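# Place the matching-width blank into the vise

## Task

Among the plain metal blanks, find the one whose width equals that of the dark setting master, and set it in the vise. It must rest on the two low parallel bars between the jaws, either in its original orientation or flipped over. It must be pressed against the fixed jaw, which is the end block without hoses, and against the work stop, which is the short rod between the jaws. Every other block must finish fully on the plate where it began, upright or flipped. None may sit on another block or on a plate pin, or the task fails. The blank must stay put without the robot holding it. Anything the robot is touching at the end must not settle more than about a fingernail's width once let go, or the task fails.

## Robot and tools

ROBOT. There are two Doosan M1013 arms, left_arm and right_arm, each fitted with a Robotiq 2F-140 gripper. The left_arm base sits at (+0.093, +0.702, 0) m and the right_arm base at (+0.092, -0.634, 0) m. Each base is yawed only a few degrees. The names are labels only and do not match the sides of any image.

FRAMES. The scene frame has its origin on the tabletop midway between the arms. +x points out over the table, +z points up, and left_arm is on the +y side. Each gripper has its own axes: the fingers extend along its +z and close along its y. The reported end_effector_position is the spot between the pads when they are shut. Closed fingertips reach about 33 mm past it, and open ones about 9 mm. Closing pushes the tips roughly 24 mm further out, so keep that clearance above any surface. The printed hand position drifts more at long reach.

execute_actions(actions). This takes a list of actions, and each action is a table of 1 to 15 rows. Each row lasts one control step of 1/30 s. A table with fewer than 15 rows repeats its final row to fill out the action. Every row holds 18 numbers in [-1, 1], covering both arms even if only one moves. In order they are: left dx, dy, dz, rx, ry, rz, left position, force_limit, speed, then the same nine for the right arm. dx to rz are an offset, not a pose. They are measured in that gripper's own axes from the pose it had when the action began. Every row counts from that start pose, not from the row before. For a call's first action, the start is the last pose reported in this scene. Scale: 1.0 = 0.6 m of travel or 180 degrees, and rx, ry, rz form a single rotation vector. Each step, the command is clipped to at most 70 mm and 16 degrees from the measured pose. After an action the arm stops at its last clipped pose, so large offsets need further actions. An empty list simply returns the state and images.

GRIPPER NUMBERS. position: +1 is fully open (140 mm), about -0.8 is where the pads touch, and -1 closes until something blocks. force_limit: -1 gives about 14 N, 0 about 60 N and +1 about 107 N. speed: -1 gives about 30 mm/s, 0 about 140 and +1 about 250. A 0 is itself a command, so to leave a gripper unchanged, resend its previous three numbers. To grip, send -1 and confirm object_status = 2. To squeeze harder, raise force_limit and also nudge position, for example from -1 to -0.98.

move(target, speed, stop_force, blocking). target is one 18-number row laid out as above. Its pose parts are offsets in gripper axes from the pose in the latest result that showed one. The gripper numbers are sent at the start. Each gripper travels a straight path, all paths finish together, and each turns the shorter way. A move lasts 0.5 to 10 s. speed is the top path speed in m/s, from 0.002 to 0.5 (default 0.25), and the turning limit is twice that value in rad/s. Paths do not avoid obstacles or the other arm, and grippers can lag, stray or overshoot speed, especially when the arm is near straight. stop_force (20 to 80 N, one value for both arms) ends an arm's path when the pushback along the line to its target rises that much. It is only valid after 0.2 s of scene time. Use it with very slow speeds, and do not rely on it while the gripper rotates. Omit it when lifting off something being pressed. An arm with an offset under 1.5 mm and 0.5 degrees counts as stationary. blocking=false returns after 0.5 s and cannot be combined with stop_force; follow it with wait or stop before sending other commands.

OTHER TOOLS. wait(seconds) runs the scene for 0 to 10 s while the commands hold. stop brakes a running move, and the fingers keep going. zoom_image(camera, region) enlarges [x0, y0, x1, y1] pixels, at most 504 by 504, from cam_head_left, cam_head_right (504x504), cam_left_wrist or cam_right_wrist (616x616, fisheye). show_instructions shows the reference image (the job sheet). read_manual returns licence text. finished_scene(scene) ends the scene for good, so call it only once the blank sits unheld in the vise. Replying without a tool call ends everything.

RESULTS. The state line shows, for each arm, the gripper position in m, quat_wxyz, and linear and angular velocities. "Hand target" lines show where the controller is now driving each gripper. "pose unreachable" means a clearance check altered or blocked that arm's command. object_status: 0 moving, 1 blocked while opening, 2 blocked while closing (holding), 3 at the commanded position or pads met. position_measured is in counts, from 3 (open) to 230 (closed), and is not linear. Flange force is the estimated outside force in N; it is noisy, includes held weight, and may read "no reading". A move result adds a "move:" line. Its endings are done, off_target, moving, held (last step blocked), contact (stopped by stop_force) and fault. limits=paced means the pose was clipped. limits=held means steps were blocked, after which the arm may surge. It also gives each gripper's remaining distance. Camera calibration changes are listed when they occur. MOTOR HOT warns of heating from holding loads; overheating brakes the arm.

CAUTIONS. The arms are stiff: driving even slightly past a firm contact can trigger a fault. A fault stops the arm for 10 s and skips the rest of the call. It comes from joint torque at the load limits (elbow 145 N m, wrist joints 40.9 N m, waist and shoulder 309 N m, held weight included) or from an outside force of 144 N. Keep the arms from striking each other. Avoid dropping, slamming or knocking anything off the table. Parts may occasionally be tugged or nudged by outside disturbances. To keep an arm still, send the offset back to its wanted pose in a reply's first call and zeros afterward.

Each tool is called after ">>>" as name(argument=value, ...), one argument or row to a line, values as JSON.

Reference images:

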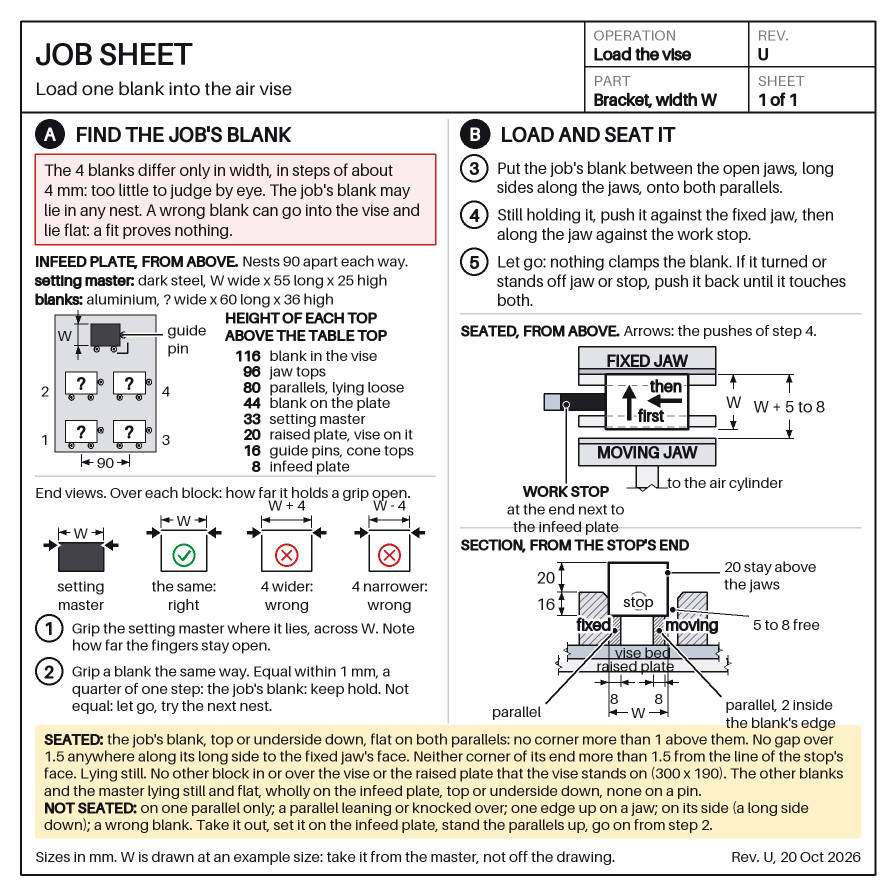

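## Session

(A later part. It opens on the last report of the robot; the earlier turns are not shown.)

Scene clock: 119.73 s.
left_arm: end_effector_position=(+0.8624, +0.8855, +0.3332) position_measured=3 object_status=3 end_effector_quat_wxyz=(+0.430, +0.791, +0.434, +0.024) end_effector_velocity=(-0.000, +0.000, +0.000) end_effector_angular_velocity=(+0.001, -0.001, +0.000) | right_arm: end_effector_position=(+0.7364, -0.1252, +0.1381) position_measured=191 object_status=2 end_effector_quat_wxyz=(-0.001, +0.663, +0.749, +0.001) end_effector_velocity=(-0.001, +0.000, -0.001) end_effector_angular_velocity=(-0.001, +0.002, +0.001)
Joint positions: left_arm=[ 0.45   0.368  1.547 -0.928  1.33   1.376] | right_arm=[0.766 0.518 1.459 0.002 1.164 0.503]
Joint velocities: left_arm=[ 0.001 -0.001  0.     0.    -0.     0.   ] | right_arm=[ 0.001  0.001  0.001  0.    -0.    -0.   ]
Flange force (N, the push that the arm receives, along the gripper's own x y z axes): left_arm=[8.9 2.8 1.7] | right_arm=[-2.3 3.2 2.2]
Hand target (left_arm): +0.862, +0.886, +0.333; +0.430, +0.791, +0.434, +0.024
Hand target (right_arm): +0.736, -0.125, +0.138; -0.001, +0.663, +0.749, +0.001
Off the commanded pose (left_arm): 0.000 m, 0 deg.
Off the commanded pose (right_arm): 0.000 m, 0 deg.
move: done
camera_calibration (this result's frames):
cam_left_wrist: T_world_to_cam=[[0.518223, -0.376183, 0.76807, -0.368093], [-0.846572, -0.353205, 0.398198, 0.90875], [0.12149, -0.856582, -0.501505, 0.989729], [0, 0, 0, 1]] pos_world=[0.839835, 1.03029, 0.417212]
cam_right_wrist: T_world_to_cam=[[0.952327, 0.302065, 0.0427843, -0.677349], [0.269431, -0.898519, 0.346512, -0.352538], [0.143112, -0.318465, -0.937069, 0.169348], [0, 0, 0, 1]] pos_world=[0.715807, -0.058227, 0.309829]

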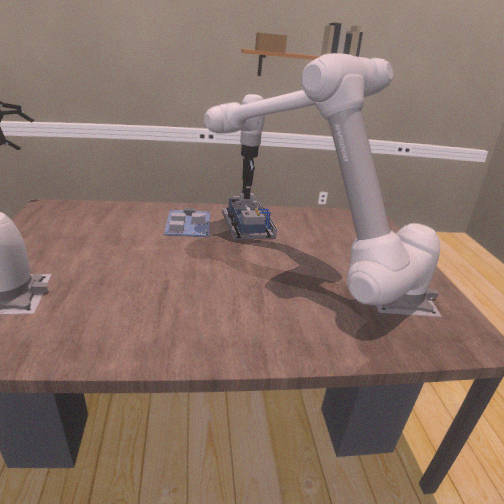

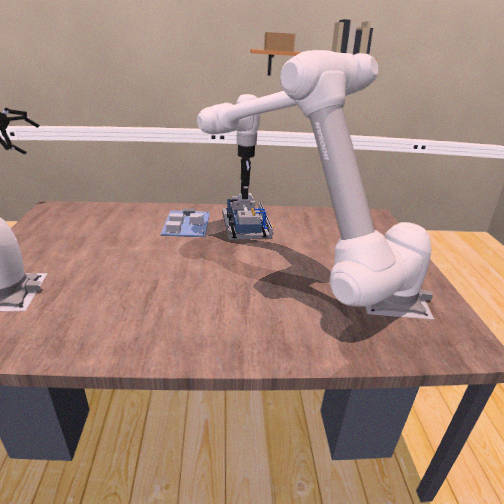

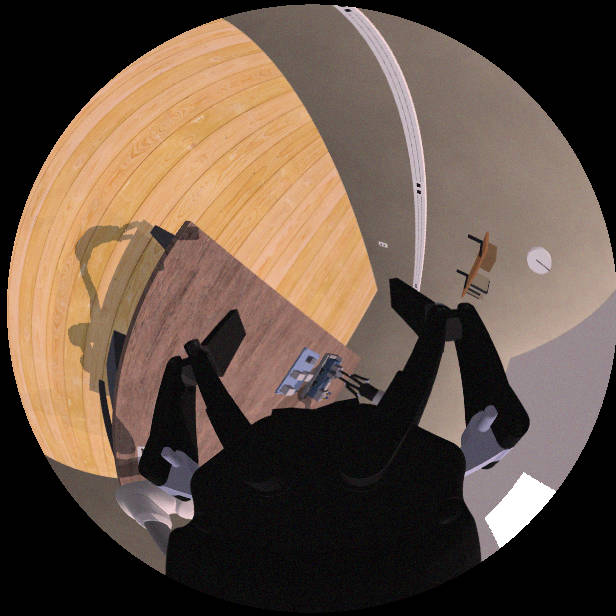

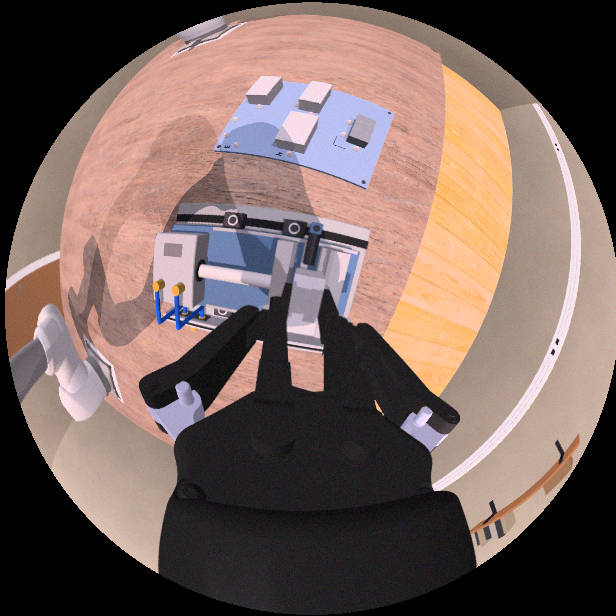

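>>> move(
  target=[0,0,0,0,0,0,1,0,0,0,0.01,0,0,0,0,-1,0.3,-0.5],
  speed=0.003,
  stop_force=20,
)

>>> zoom_image(
  camera="cam_right_wrist",
  region=[270, 245, 370, 345],
)

Scene clock: 125.73 s.
left_arm: end_effector_position=(+0.8624, +0.8855, +0.3332) position_measured=3 object_status=3 end_effector_quat_wxyz=(+0.430, +0.791, +0.434, +0.024) end_effector_velocity=(-0.000, -0.001, -0.000) end_effector_angular_velocity=(+0.000, +0.001, -0.002) | right_arm: end_effector_position=(+0.7388, -0.1249, +0.1380) position_measured=191 object_status=2 end_effector_quat_wxyz=(-0.001, +0.663, +0.749, +0.001) end_effector_velocity=(-0.001, -0.001, -0.002) end_effector_angular_velocity=(-0.001, +0.002, +0.000)
Joint positions: left_arm=[ 0.45   0.368  1.547 -0.928  1.33   1.376] | right_arm=[0.764 0.521 1.454 0.002 1.166 0.502]
Joint velocities: left_arm=[-0.001 -0.     0.     0.001  0.001 -0.   ] | right_arm=[ 0.     0.     0.003  0.    -0.001 -0.   ]
Flange force (N, the push that the arm receives, along the gripper's own x y z axes): left_arm=[8.1 4.4 2.9] | right_arm=[1.1 -14.0 -4.2]
Hand target (left_arm): +0.862, +0.886, +0.333; +0.430, +0.791, +0.434, +0.024
Hand target (right_arm): +0.739, -0.125, +0.138; -0.001, +0.663, +0.749, +0.001
Off the commanded pose (left_arm): 0.000 m, 0 deg.
Off the commanded pose (right_arm): 0.004 m, 0 deg.
move: contact (right_arm)
camera_calibration (this result's frames):
cam_right_wrist: T_world_to_cam=[[0.952351, 0.302043, 0.0424029, -0.679694], [0.269549, -0.898526, 0.346404, -0.352898], [0.142729, -0.318468, -0.937127, 0.169232], [0, 0, 0, 1]] pos_world=[0.718276, -0.0578963, 0.309658]

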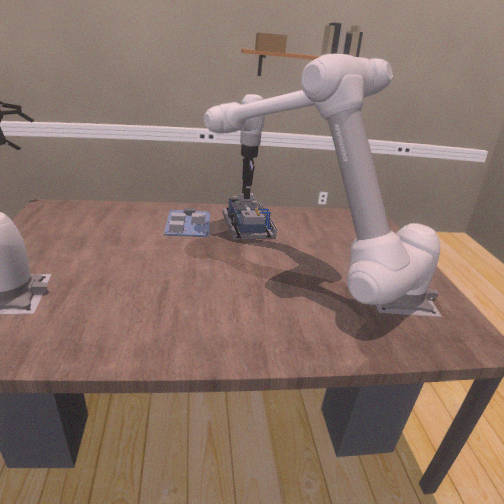

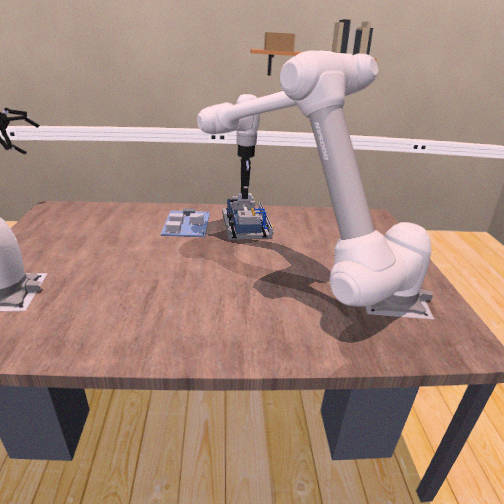

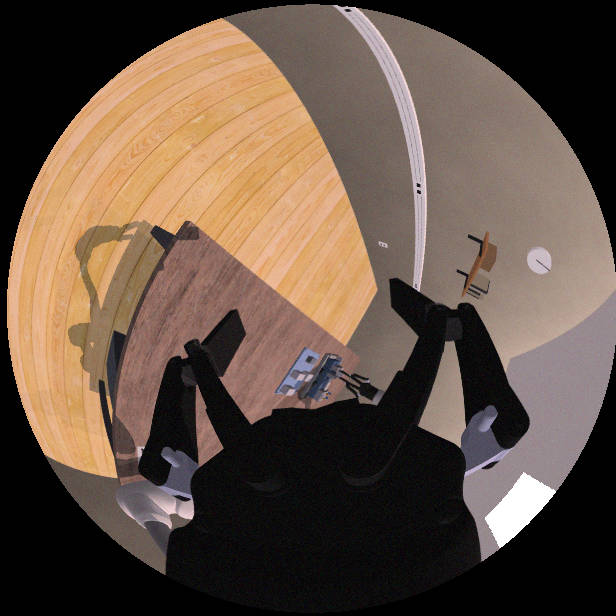

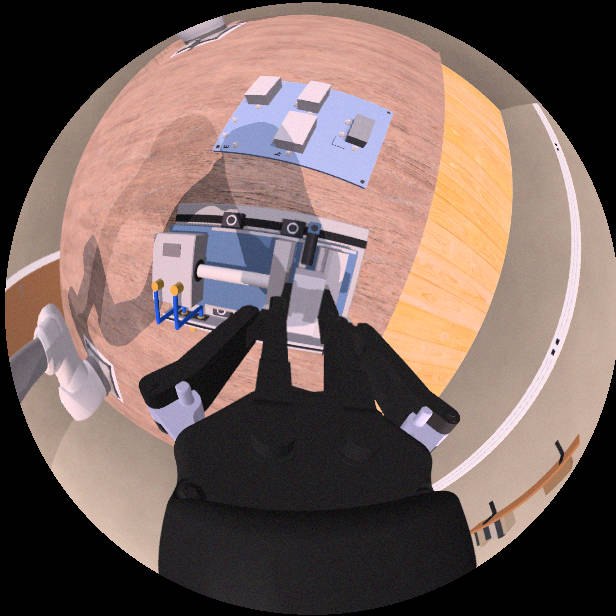

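Region (270, 245, 370, 345) of cam_right_wrist's 616x616 image, scaled by 5.040, with more detail than that image has.

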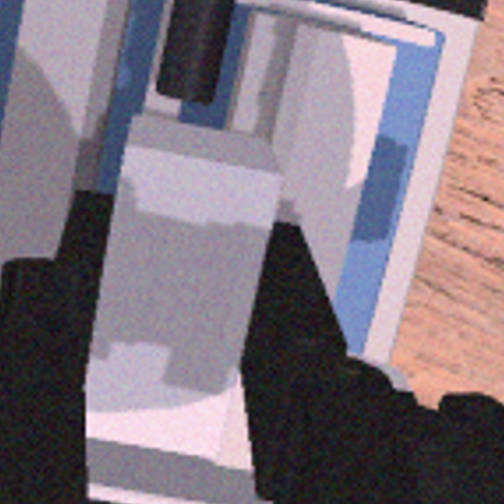

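Back off slightly, slide to the stop, then down.

>>> execute_actions(
  actions=[
    [[0,0,0,0,0,0,1,0,0,0.002,-0.0006,0,0,0,0,-1,0.3,-0.5],[0,0,0,0,0,0,1,0,0,0.002,-0.0006,0,0,0,0,-1,0.3,-0.5]],
  ],
)

>>> move(
  target=[0,0,0,0,0,0,1,0,0,0.015,0,0,0,0,0,-1,0.3,-0.5],
  speed=0.003,
  stop_force=20,
)

Scene clock: 131.23 s.
left_arm: end_effector_position=(+0.8624, +0.8855, +0.3332) position_measured=3 object_status=3 end_effector_quat_wxyz=(+0.430, +0.791, +0.434, +0.024) end_effector_velocity=(-0.000, +0.001, -0.000) end_effector_angular_velocity=(+0.002, -0.000, +0.001) | right_arm: end_effector_position=(+0.7383, -0.1237, +0.1381) position_measured=191 object_status=2 end_effector_quat_wxyz=(-0.001, +0.663, +0.749, +0.001) end_effector_velocity=(-0.000, +0.000, +0.000) end_effector_angular_velocity=(-0.000, +0.001, -0.000)
Joint positions: left_arm=[ 0.45   0.368  1.547 -0.928  1.33   1.376] | right_arm=[0.766 0.521 1.453 0.002 1.166 0.503]
Joint velocities: left_arm=[ 0.001 -0.     0.     0.001 -0.001  0.   ] | right_arm=[ 0.     0.    -0.001  0.     0.001  0.   ]
Flange force (N, the push that the arm receives, along the gripper's own x y z axes): left_arm=[6.0 3.8 0.8] | right_arm=[-2.4 -7.9 -3.2]
Hand target (left_arm): +0.862, +0.886, +0.333; +0.430, +0.791, +0.434, +0.024
Hand target (right_arm): +0.738, -0.124, +0.138; -0.001, +0.663, +0.749, +0.001
Off the commanded pose (left_arm): 0.000 m, 0 deg.
Off the commanded pose (right_arm): 0.000 m, 0 deg.
camera_calibration (this result's frames):
cam_left_wrist: T_world_to_cam=[[0.518223, -0.376183, 0.76807, -0.368093], [-0.846572, -0.353204, 0.398198, 0.90875], [0.12149, -0.856582, -0.501505, 0.989729], [0, 0, 0, 1]] pos_world=[0.839835, 1.03029, 0.417212]
cam_right_wrist: T_world_to_cam=[[0.952332, 0.302082, 0.0425364, -0.679578], [0.26954, -0.898521, 0.346421, -0.351764], [0.142867, -0.318443, -0.937114, 0.169656], [0, 0, 0, 1]] pos_world=[0.717761, -0.0567533, 0.309753]

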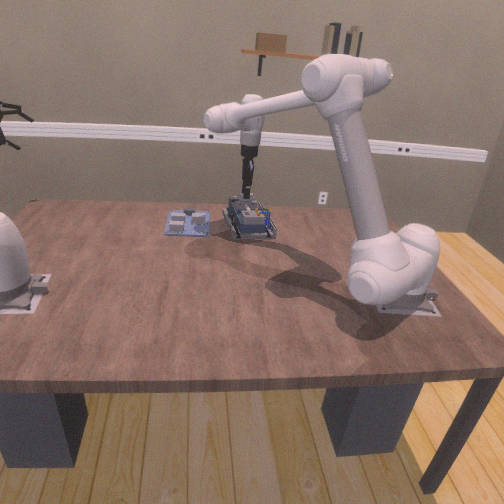

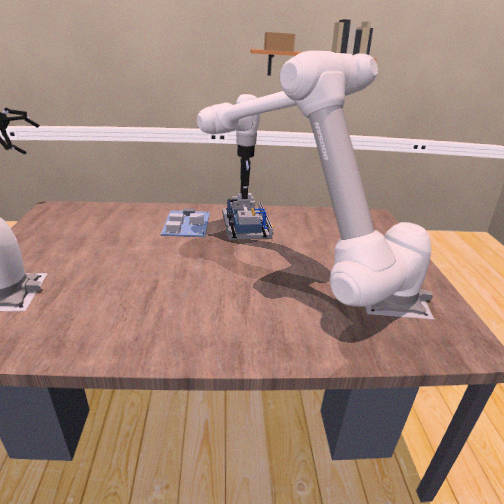

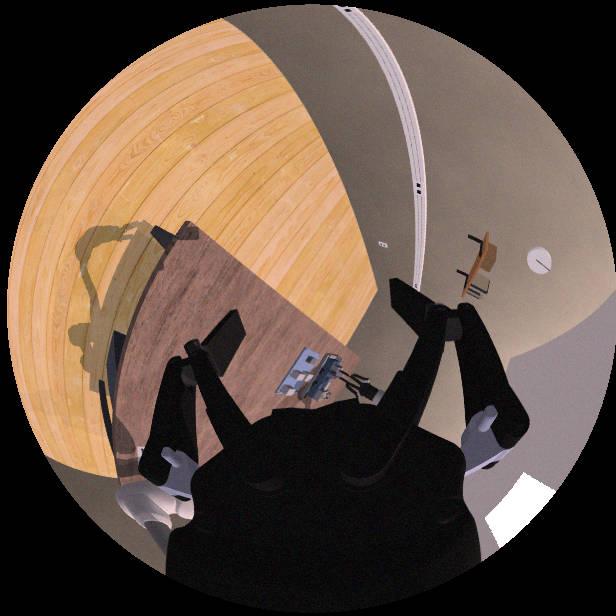

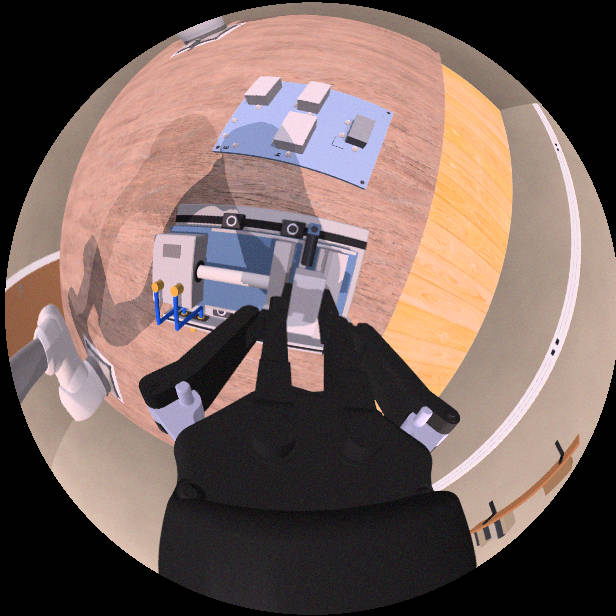

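Scene clock: 133.70 s.
left_arm: end_effector_position=(+0.8624, +0.8855, +0.3332) position_measured=3 object_status=3 end_effector_quat_wxyz=(+0.430, +0.791, +0.434, +0.024) end_effector_velocity=(-0.000, +0.001, +0.000) end_effector_angular_velocity=(+0.001, -0.001, +0.002) | right_arm: end_effector_position=(+0.7376, -0.1174, +0.1381) position_measured=191 object_status=2 end_effector_quat_wxyz=(-0.001, +0.663, +0.749, +0.001) end_effector_velocity=(-0.001, -0.001, -0.002) end_effector_angular_velocity=(-0.002, +0.003, +0.002)
Joint positions: left_arm=[ 0.45   0.368  1.547 -0.928  1.33   1.376] | right_arm=[0.773 0.526 1.445 0.002 1.17  0.51 ]
Joint velocities: left_arm=[ 0.001 -0.001  0.     0.    -0.001  0.   ] | right_arm=[-0.     0.     0.003  0.    -0.    -0.002]
Flange force (N, the push that the arm receives, along the gripper's own x y z axes): left_arm=[6.7 3.1 1.5] | right_arm=[-26.3 -7.6 -8.1]
Hand target (left_arm): +0.862, +0.886, +0.333; +0.430, +0.791, +0.434, +0.024
Hand target (right_arm): +0.738, -0.118, +0.138; -0.001, +0.663, +0.749, +0.001
Off the commanded pose (left_arm): 0.000 m, 0 deg.
Off the commanded pose (right_arm): 0.003 m, 0 deg.
move: contact (right_arm)
camera_calibration (this result's frames):
cam_left_wrist: T_world_to_cam=[[0.518223, -0.376183, 0.76807, -0.368092], [-0.846572, -0.353204, 0.398198, 0.90875], [0.12149, -0.856582, -0.501505, 0.989729], [0, 0, 0, 1]] pos_world=[0.839835, 1.03029, 0.417212]
cam_right_wrist: T_world_to_cam=[[0.95236, 0.302003, 0.0424888, -0.680844], [0.26943, -0.898427, 0.346752, -0.345861], [0.142893, -0.318785, -0.936994, 0.171718], [0, 0, 0, 1]] pos_world=[0.717056, -0.0503728, 0.309755]

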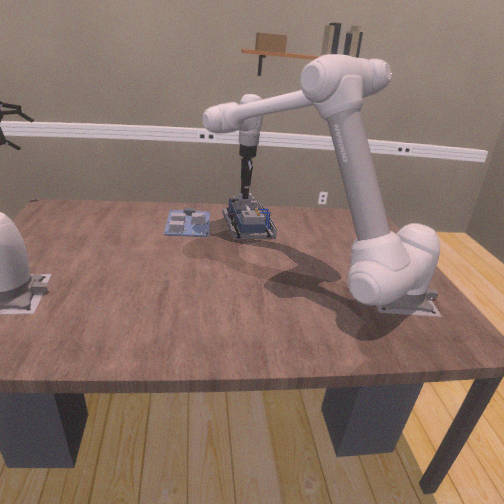

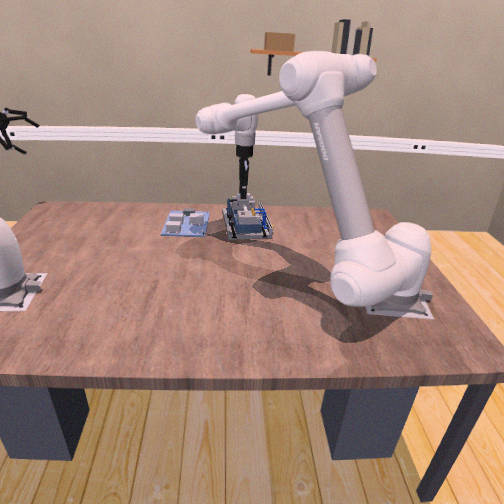

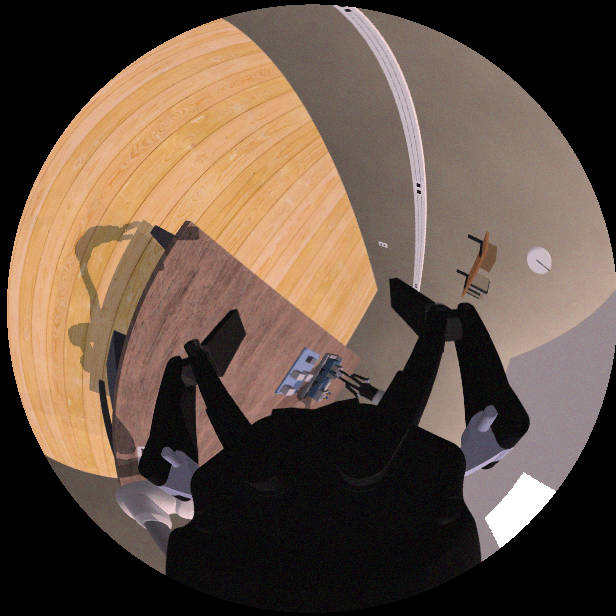

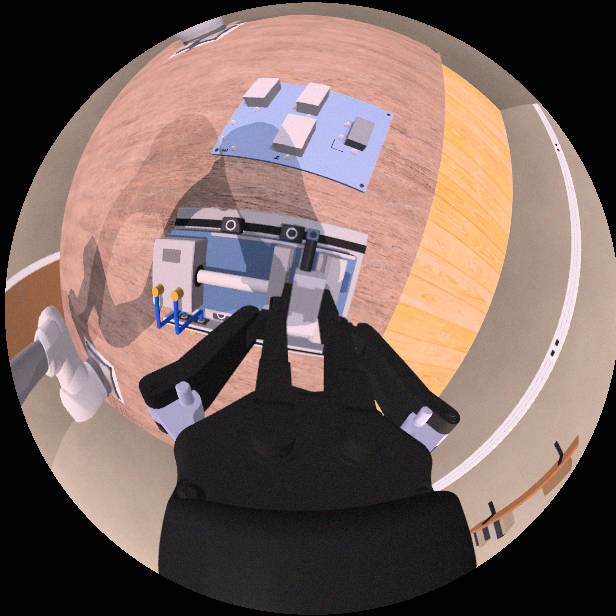

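>>> move(
  target=[0,0,0,0,0,0,1,0,0,-0.0012,-0.0002,0.012,0,0,0,-1,0.3,-0.5],
  speed=0.003,
  stop_force=20,
)

Scene clock: 137.60 s.
left_arm: end_effector_position=(+0.8624, +0.8855, +0.3332) position_measured=3 object_status=3 end_effector_quat_wxyz=(+0.430, +0.791, +0.434, +0.024) end_effector_velocity=(+0.000, -0.000, +0.000) end_effector_angular_velocity=(-0.000, +0.000, +0.000) | right_arm: end_effector_position=(+0.7375, -0.1179, +0.1340) position_measured=191 object_status=2 end_effector_quat_wxyz=(-0.001, +0.663, +0.749, +0.001) end_effector_velocity=(-0.001, -0.001, -0.001) end_effector_angular_velocity=(-0.002, +0.002, +0.000)
Joint positions: left_arm=[ 0.45   0.368  1.547 -0.928  1.33   1.376] | right_arm=[0.772 0.528 1.45  0.002 1.163 0.51 ]
Joint velocities: left_arm=[-0.001  0.    -0.    -0.    -0.    -0.001] | right_arm=[ 0.     0.     0.001 -0.     0.001 -0.   ]
Flange force (N, the push that the arm receives, along the gripper's own x y z axes): left_arm=[7.1 3.3 0.4] | right_arm=[-13.3 -7.7 -25.9]
Hand target (left_arm): +0.862, +0.886, +0.333; +0.430, +0.791, +0.434, +0.024
Hand target (right_arm): +0.738, -0.118, +0.134; -0.001, +0.663, +0.749, +0.001
Off the commanded pose (left_arm): 0.000 m, 0 deg.
Off the commanded pose (right_arm): 0.003 m, 0 deg.
move: contact (right_arm)
camera_calibration (this result's frames):
cam_left_wrist: T_world_to_cam=[[0.518223, -0.376183, 0.76807, -0.368093], [-0.846572, -0.353205, 0.398198, 0.90875], [0.12149, -0.856582, -0.501505, 0.989729], [0, 0, 0, 1]] pos_world=[0.839835, 1.03029, 0.417212]
cam_right_wrist: T_world_to_cam=[[0.952362, 0.30201, 0.0423927, -0.680396], [0.26948, -0.898443, 0.346671, -0.344897], [0.142785, -0.318732, -0.937028, 0.167859], [0, 0, 0, 1]] pos_world=[0.716958, -0.050882, 0.305698]

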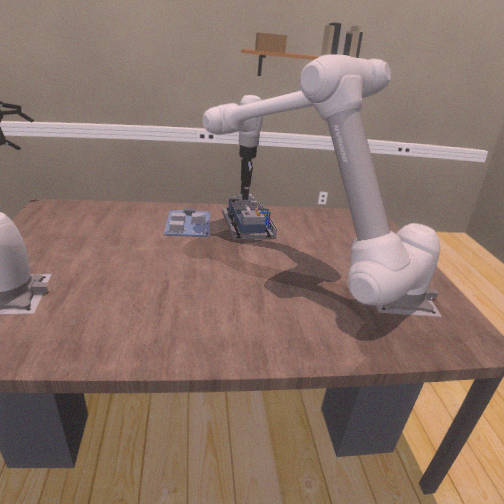

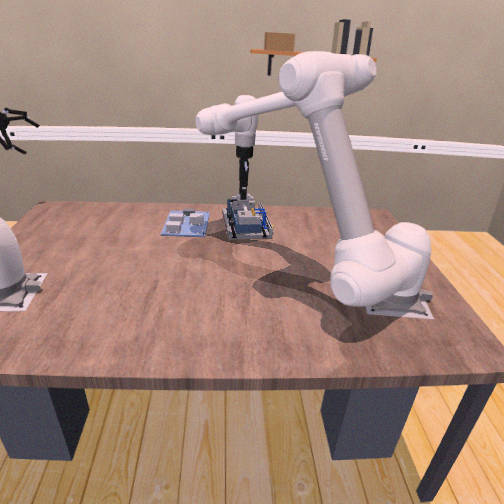

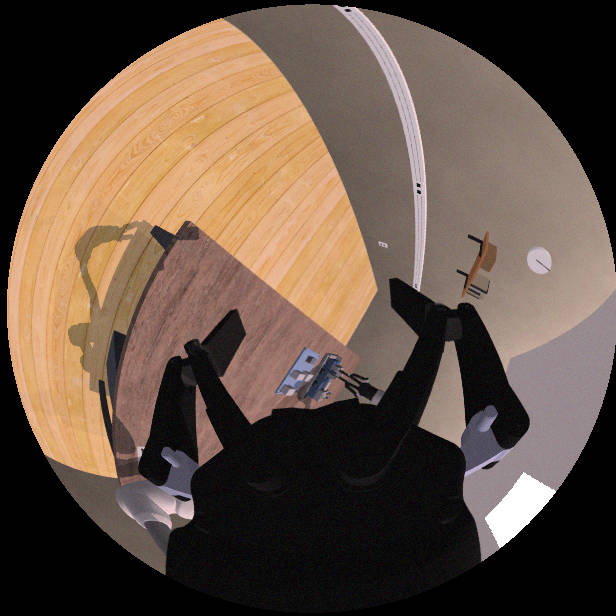

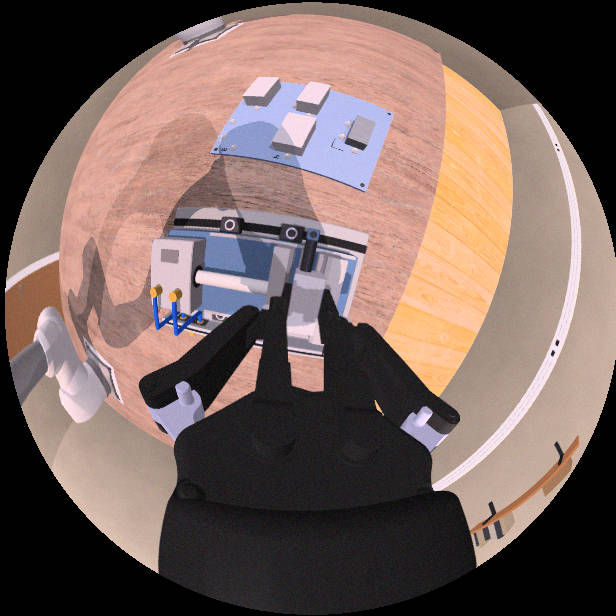

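Height as expected. Release and lift.

>>> move(
  target=[0,0,0,0,0,0,1,0,0,0,0,0,0,0,0,0.1,0.3,-0.3],
)

>>> move(
  target=[0,0,0,0,0,0,1,0,0,-0.03,0,-0.07,0,0,0,1,0.3,0.5],
  speed=0.1,
)

>>> zoom_image(
  camera="cam_right_wrist",
  region=[260, 220, 370, 340],
)

>>> zoom_image(
  camera="cam_head_left",
  region=[150, 175, 290, 245],
)

Scene clock: 142.63 s.
left_arm: end_effector_position=(+0.8624, +0.8855, +0.3332) position_measured=3 object_status=3 end_effector_quat_wxyz=(+0.430, +0.791, +0.434, +0.024) end_effector_velocity=(-0.000, -0.001, -0.000) end_effector_angular_velocity=(-0.000, +0.000, -0.002) | right_arm: end_effector_position=(+0.7375, -0.1179, +0.1340) position_measured=117 object_status=3 end_effector_quat_wxyz=(-0.001, +0.663, +0.749, +0.001) end_effector_velocity=(-0.000, +0.000, +0.001) end_effector_angular_velocity=(+0.000, -0.000, +0.001)
Joint positions: left_arm=[ 0.45   0.368  1.547 -0.928  1.33   1.376] | right_arm=[0.772 0.528 1.45  0.002 1.163 0.51 ]
Joint velocities: left_arm=[-0.001  0.    -0.     0.     0.001  0.001] | right_arm=[ 0.    -0.001  0.    -0.     0.    -0.001]
Flange force (N, the push that the arm receives, along the gripper's own x y z axes): left_arm=[8.1 5.1 2.5] | right_arm=[-4.4 2.8 -0.7]
Hand target (left_arm): +0.862, +0.886, +0.333; +0.430, +0.791, +0.434, +0.024
Hand target (right_arm): +0.737, -0.118, +0.134; -0.001, +0.663, +0.749, +0.001
Off the commanded pose (left_arm): 0.000 m, 0 deg.
Off the commanded pose (right_arm): 0.000 m, 0 deg.
move: done
camera_calibration (this result's frames):
cam_left_wrist: T_world_to_cam=[[0.518223, -0.376183, 0.76807, -0.368092], [-0.846572, -0.353205, 0.398198, 0.90875], [0.12149, -0.856582, -0.501505, 0.989729], [0, 0, 0, 1]] pos_world=[0.839835, 1.03029, 0.417212]
cam_right_wrist: T_world_to_cam=[[0.952348, 0.302057, 0.0423574, -0.680349], [0.269535, -0.898425, 0.346675, -0.3449], [0.142771, -0.318738, -0.937029, 0.167885], [0, 0, 0, 1]] pos_world=[0.716922, -0.0508511, 0.305699]

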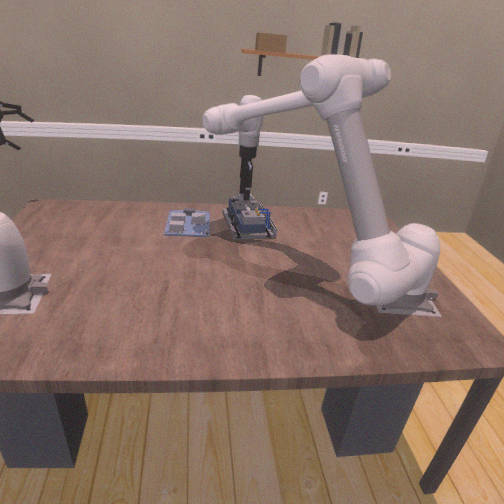

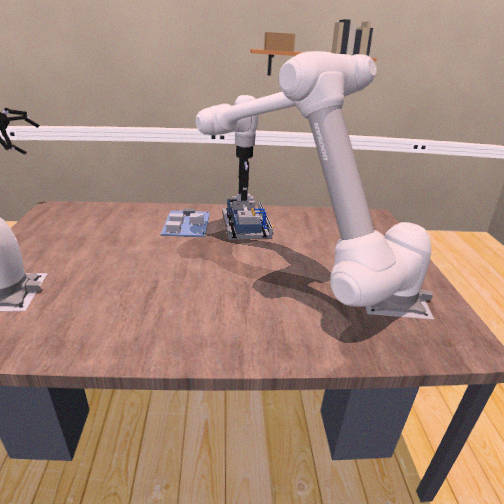

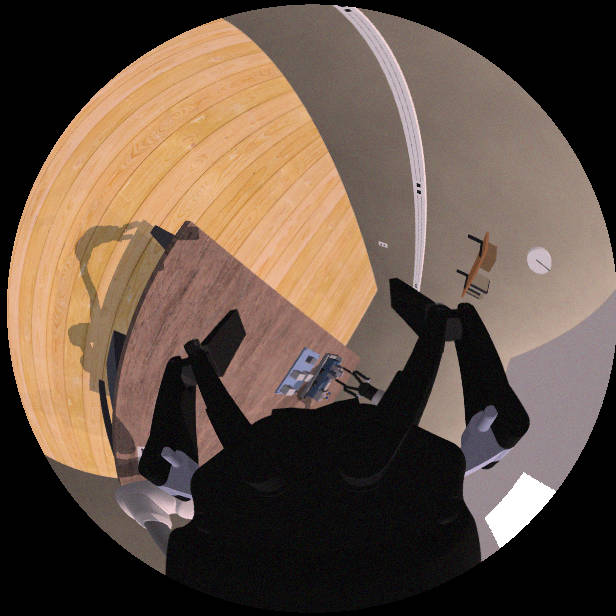

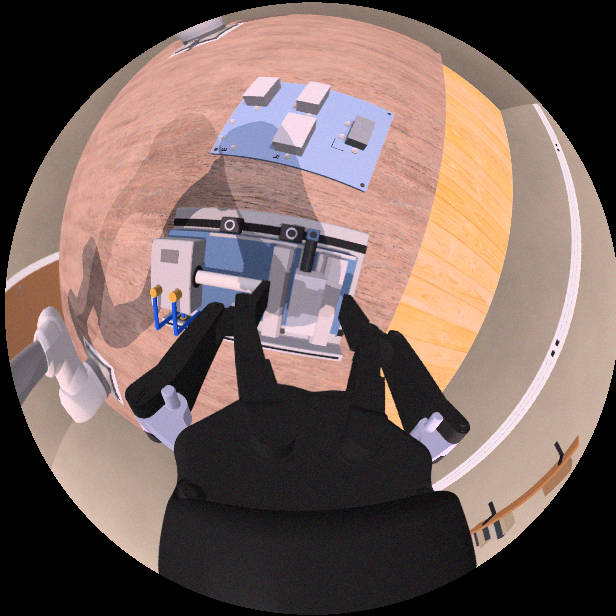

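Scene clock: 143.37 s.
left_arm: end_effector_position=(+0.8624, +0.8855, +0.3332) position_measured=3 object_status=3 end_effector_quat_wxyz=(+0.430, +0.791, +0.434, +0.024) end_effector_velocity=(+0.000, +0.000, +0.000) end_effector_angular_velocity=(+0.001, -0.001, +0.001) | right_arm: end_effector_position=(+0.7397, -0.1358, +0.1761) position_measured=3 object_status=3 end_effector_quat_wxyz=(-0.001, +0.663, +0.749, +0.001) end_effector_velocity=(+0.000, -0.000, -0.000) end_effector_angular_velocity=(-0.001, +0.001, -0.000)
Joint positions: left_arm=[ 0.45   0.368  1.547 -0.928  1.33   1.376] | right_arm=[0.753 0.489 1.431 0.002 1.221 0.49 ]
Joint velocities: left_arm=[ 0.    -0.001 -0.     0.    -0.001 -0.   ] | right_arm=[-0.     0.001 -0.    -0.     0.001  0.   ]
Flange force (N, the push that the arm receives, along the gripper's own x y z axes): left_arm=[6.7 2.6 1.1] | right_arm=[-3.9 3.0 0.4]
Hand target (left_arm): +0.862, +0.886, +0.333; +0.430, +0.791, +0.434, +0.024
Hand target (right_arm): +0.740, -0.136, +0.176; -0.001, +0.663, +0.749, +0.001
Off the commanded pose (left_arm): 0.000 m, 0 deg.
Off the commanded pose (right_arm): 0.000 m, 0 deg.
move: done
camera_calibration (this result's frames):
cam_left_wrist: T_world_to_cam=[[0.518223, -0.376183, 0.76807, -0.368092], [-0.846572, -0.353205, 0.398198, 0.908751], [0.12149, -0.856582, -0.501505, 0.989729], [0, 0, 0, 1]] pos_world=[0.839835, 1.03029, 0.417212]
cam_right_wrist: T_world_to_cam=[[0.952355, 0.302029, 0.0424176, -0.678892], [0.269497, -0.898456, 0.346623, -0.376167], [0.142801, -0.318676, -0.937045, 0.20125], [0, 0, 0, 1]] pos_world=[0.719183, -0.0687914, 0.347765]

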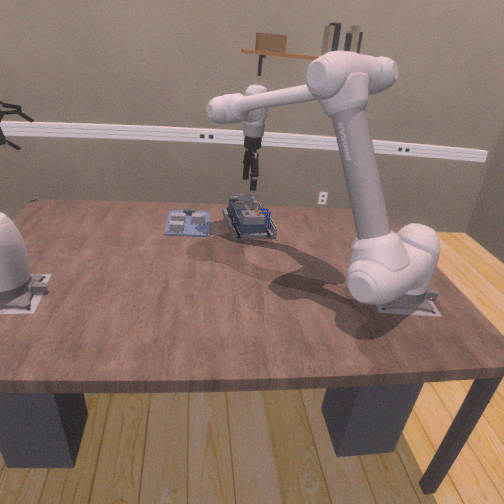

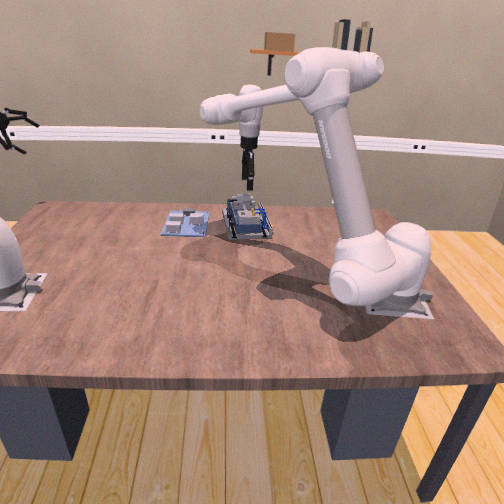

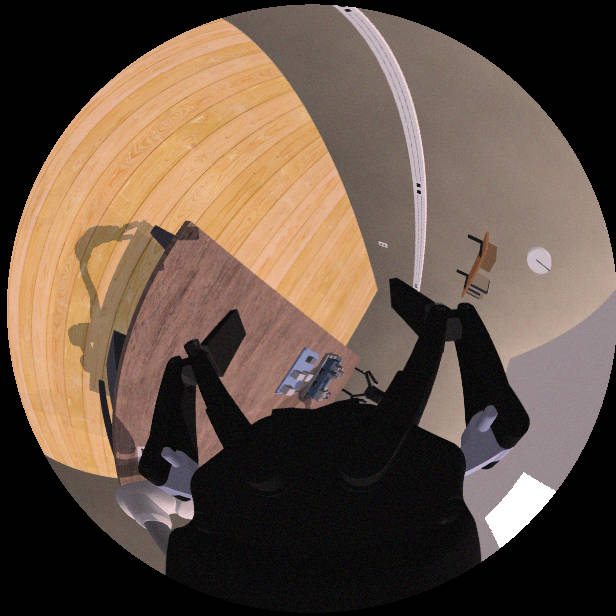

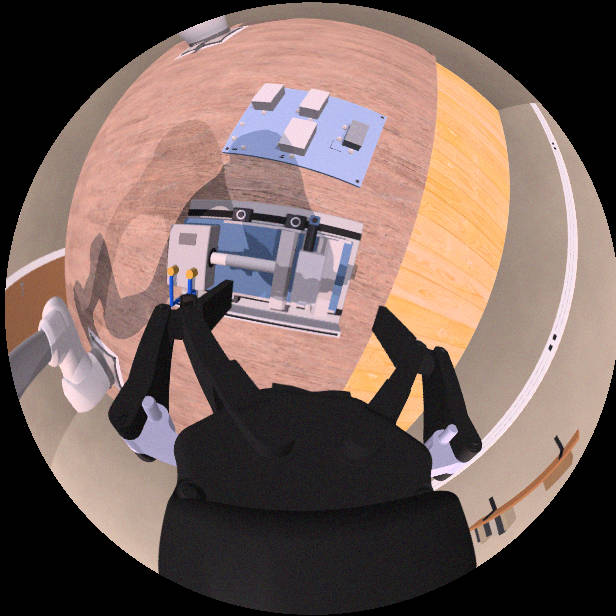

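Region (260, 220, 370, 340) of cam_right_wrist's 616x616 image, scaled by 4.200, with more detail than that image has; it fills the left 462 columns of this view, and the rest is white.

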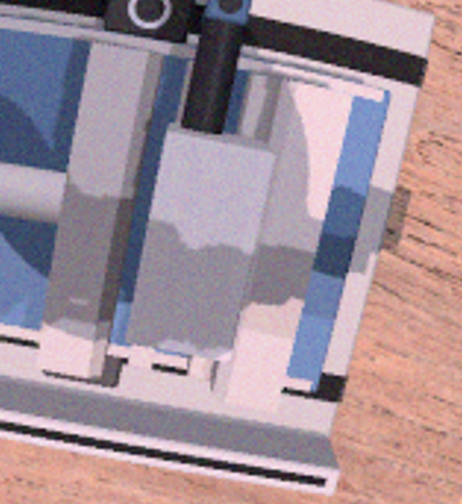

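Region (150, 175, 290, 245) of cam_head_left's 504x504 image, scaled by 3.600, with more detail than that image has.

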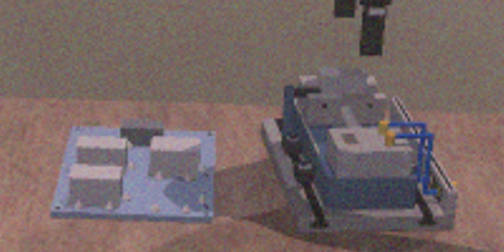

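Gap is parallel; seated.

>>> finished_scene(
  scene=1,
)

The scene is finished: the task was done.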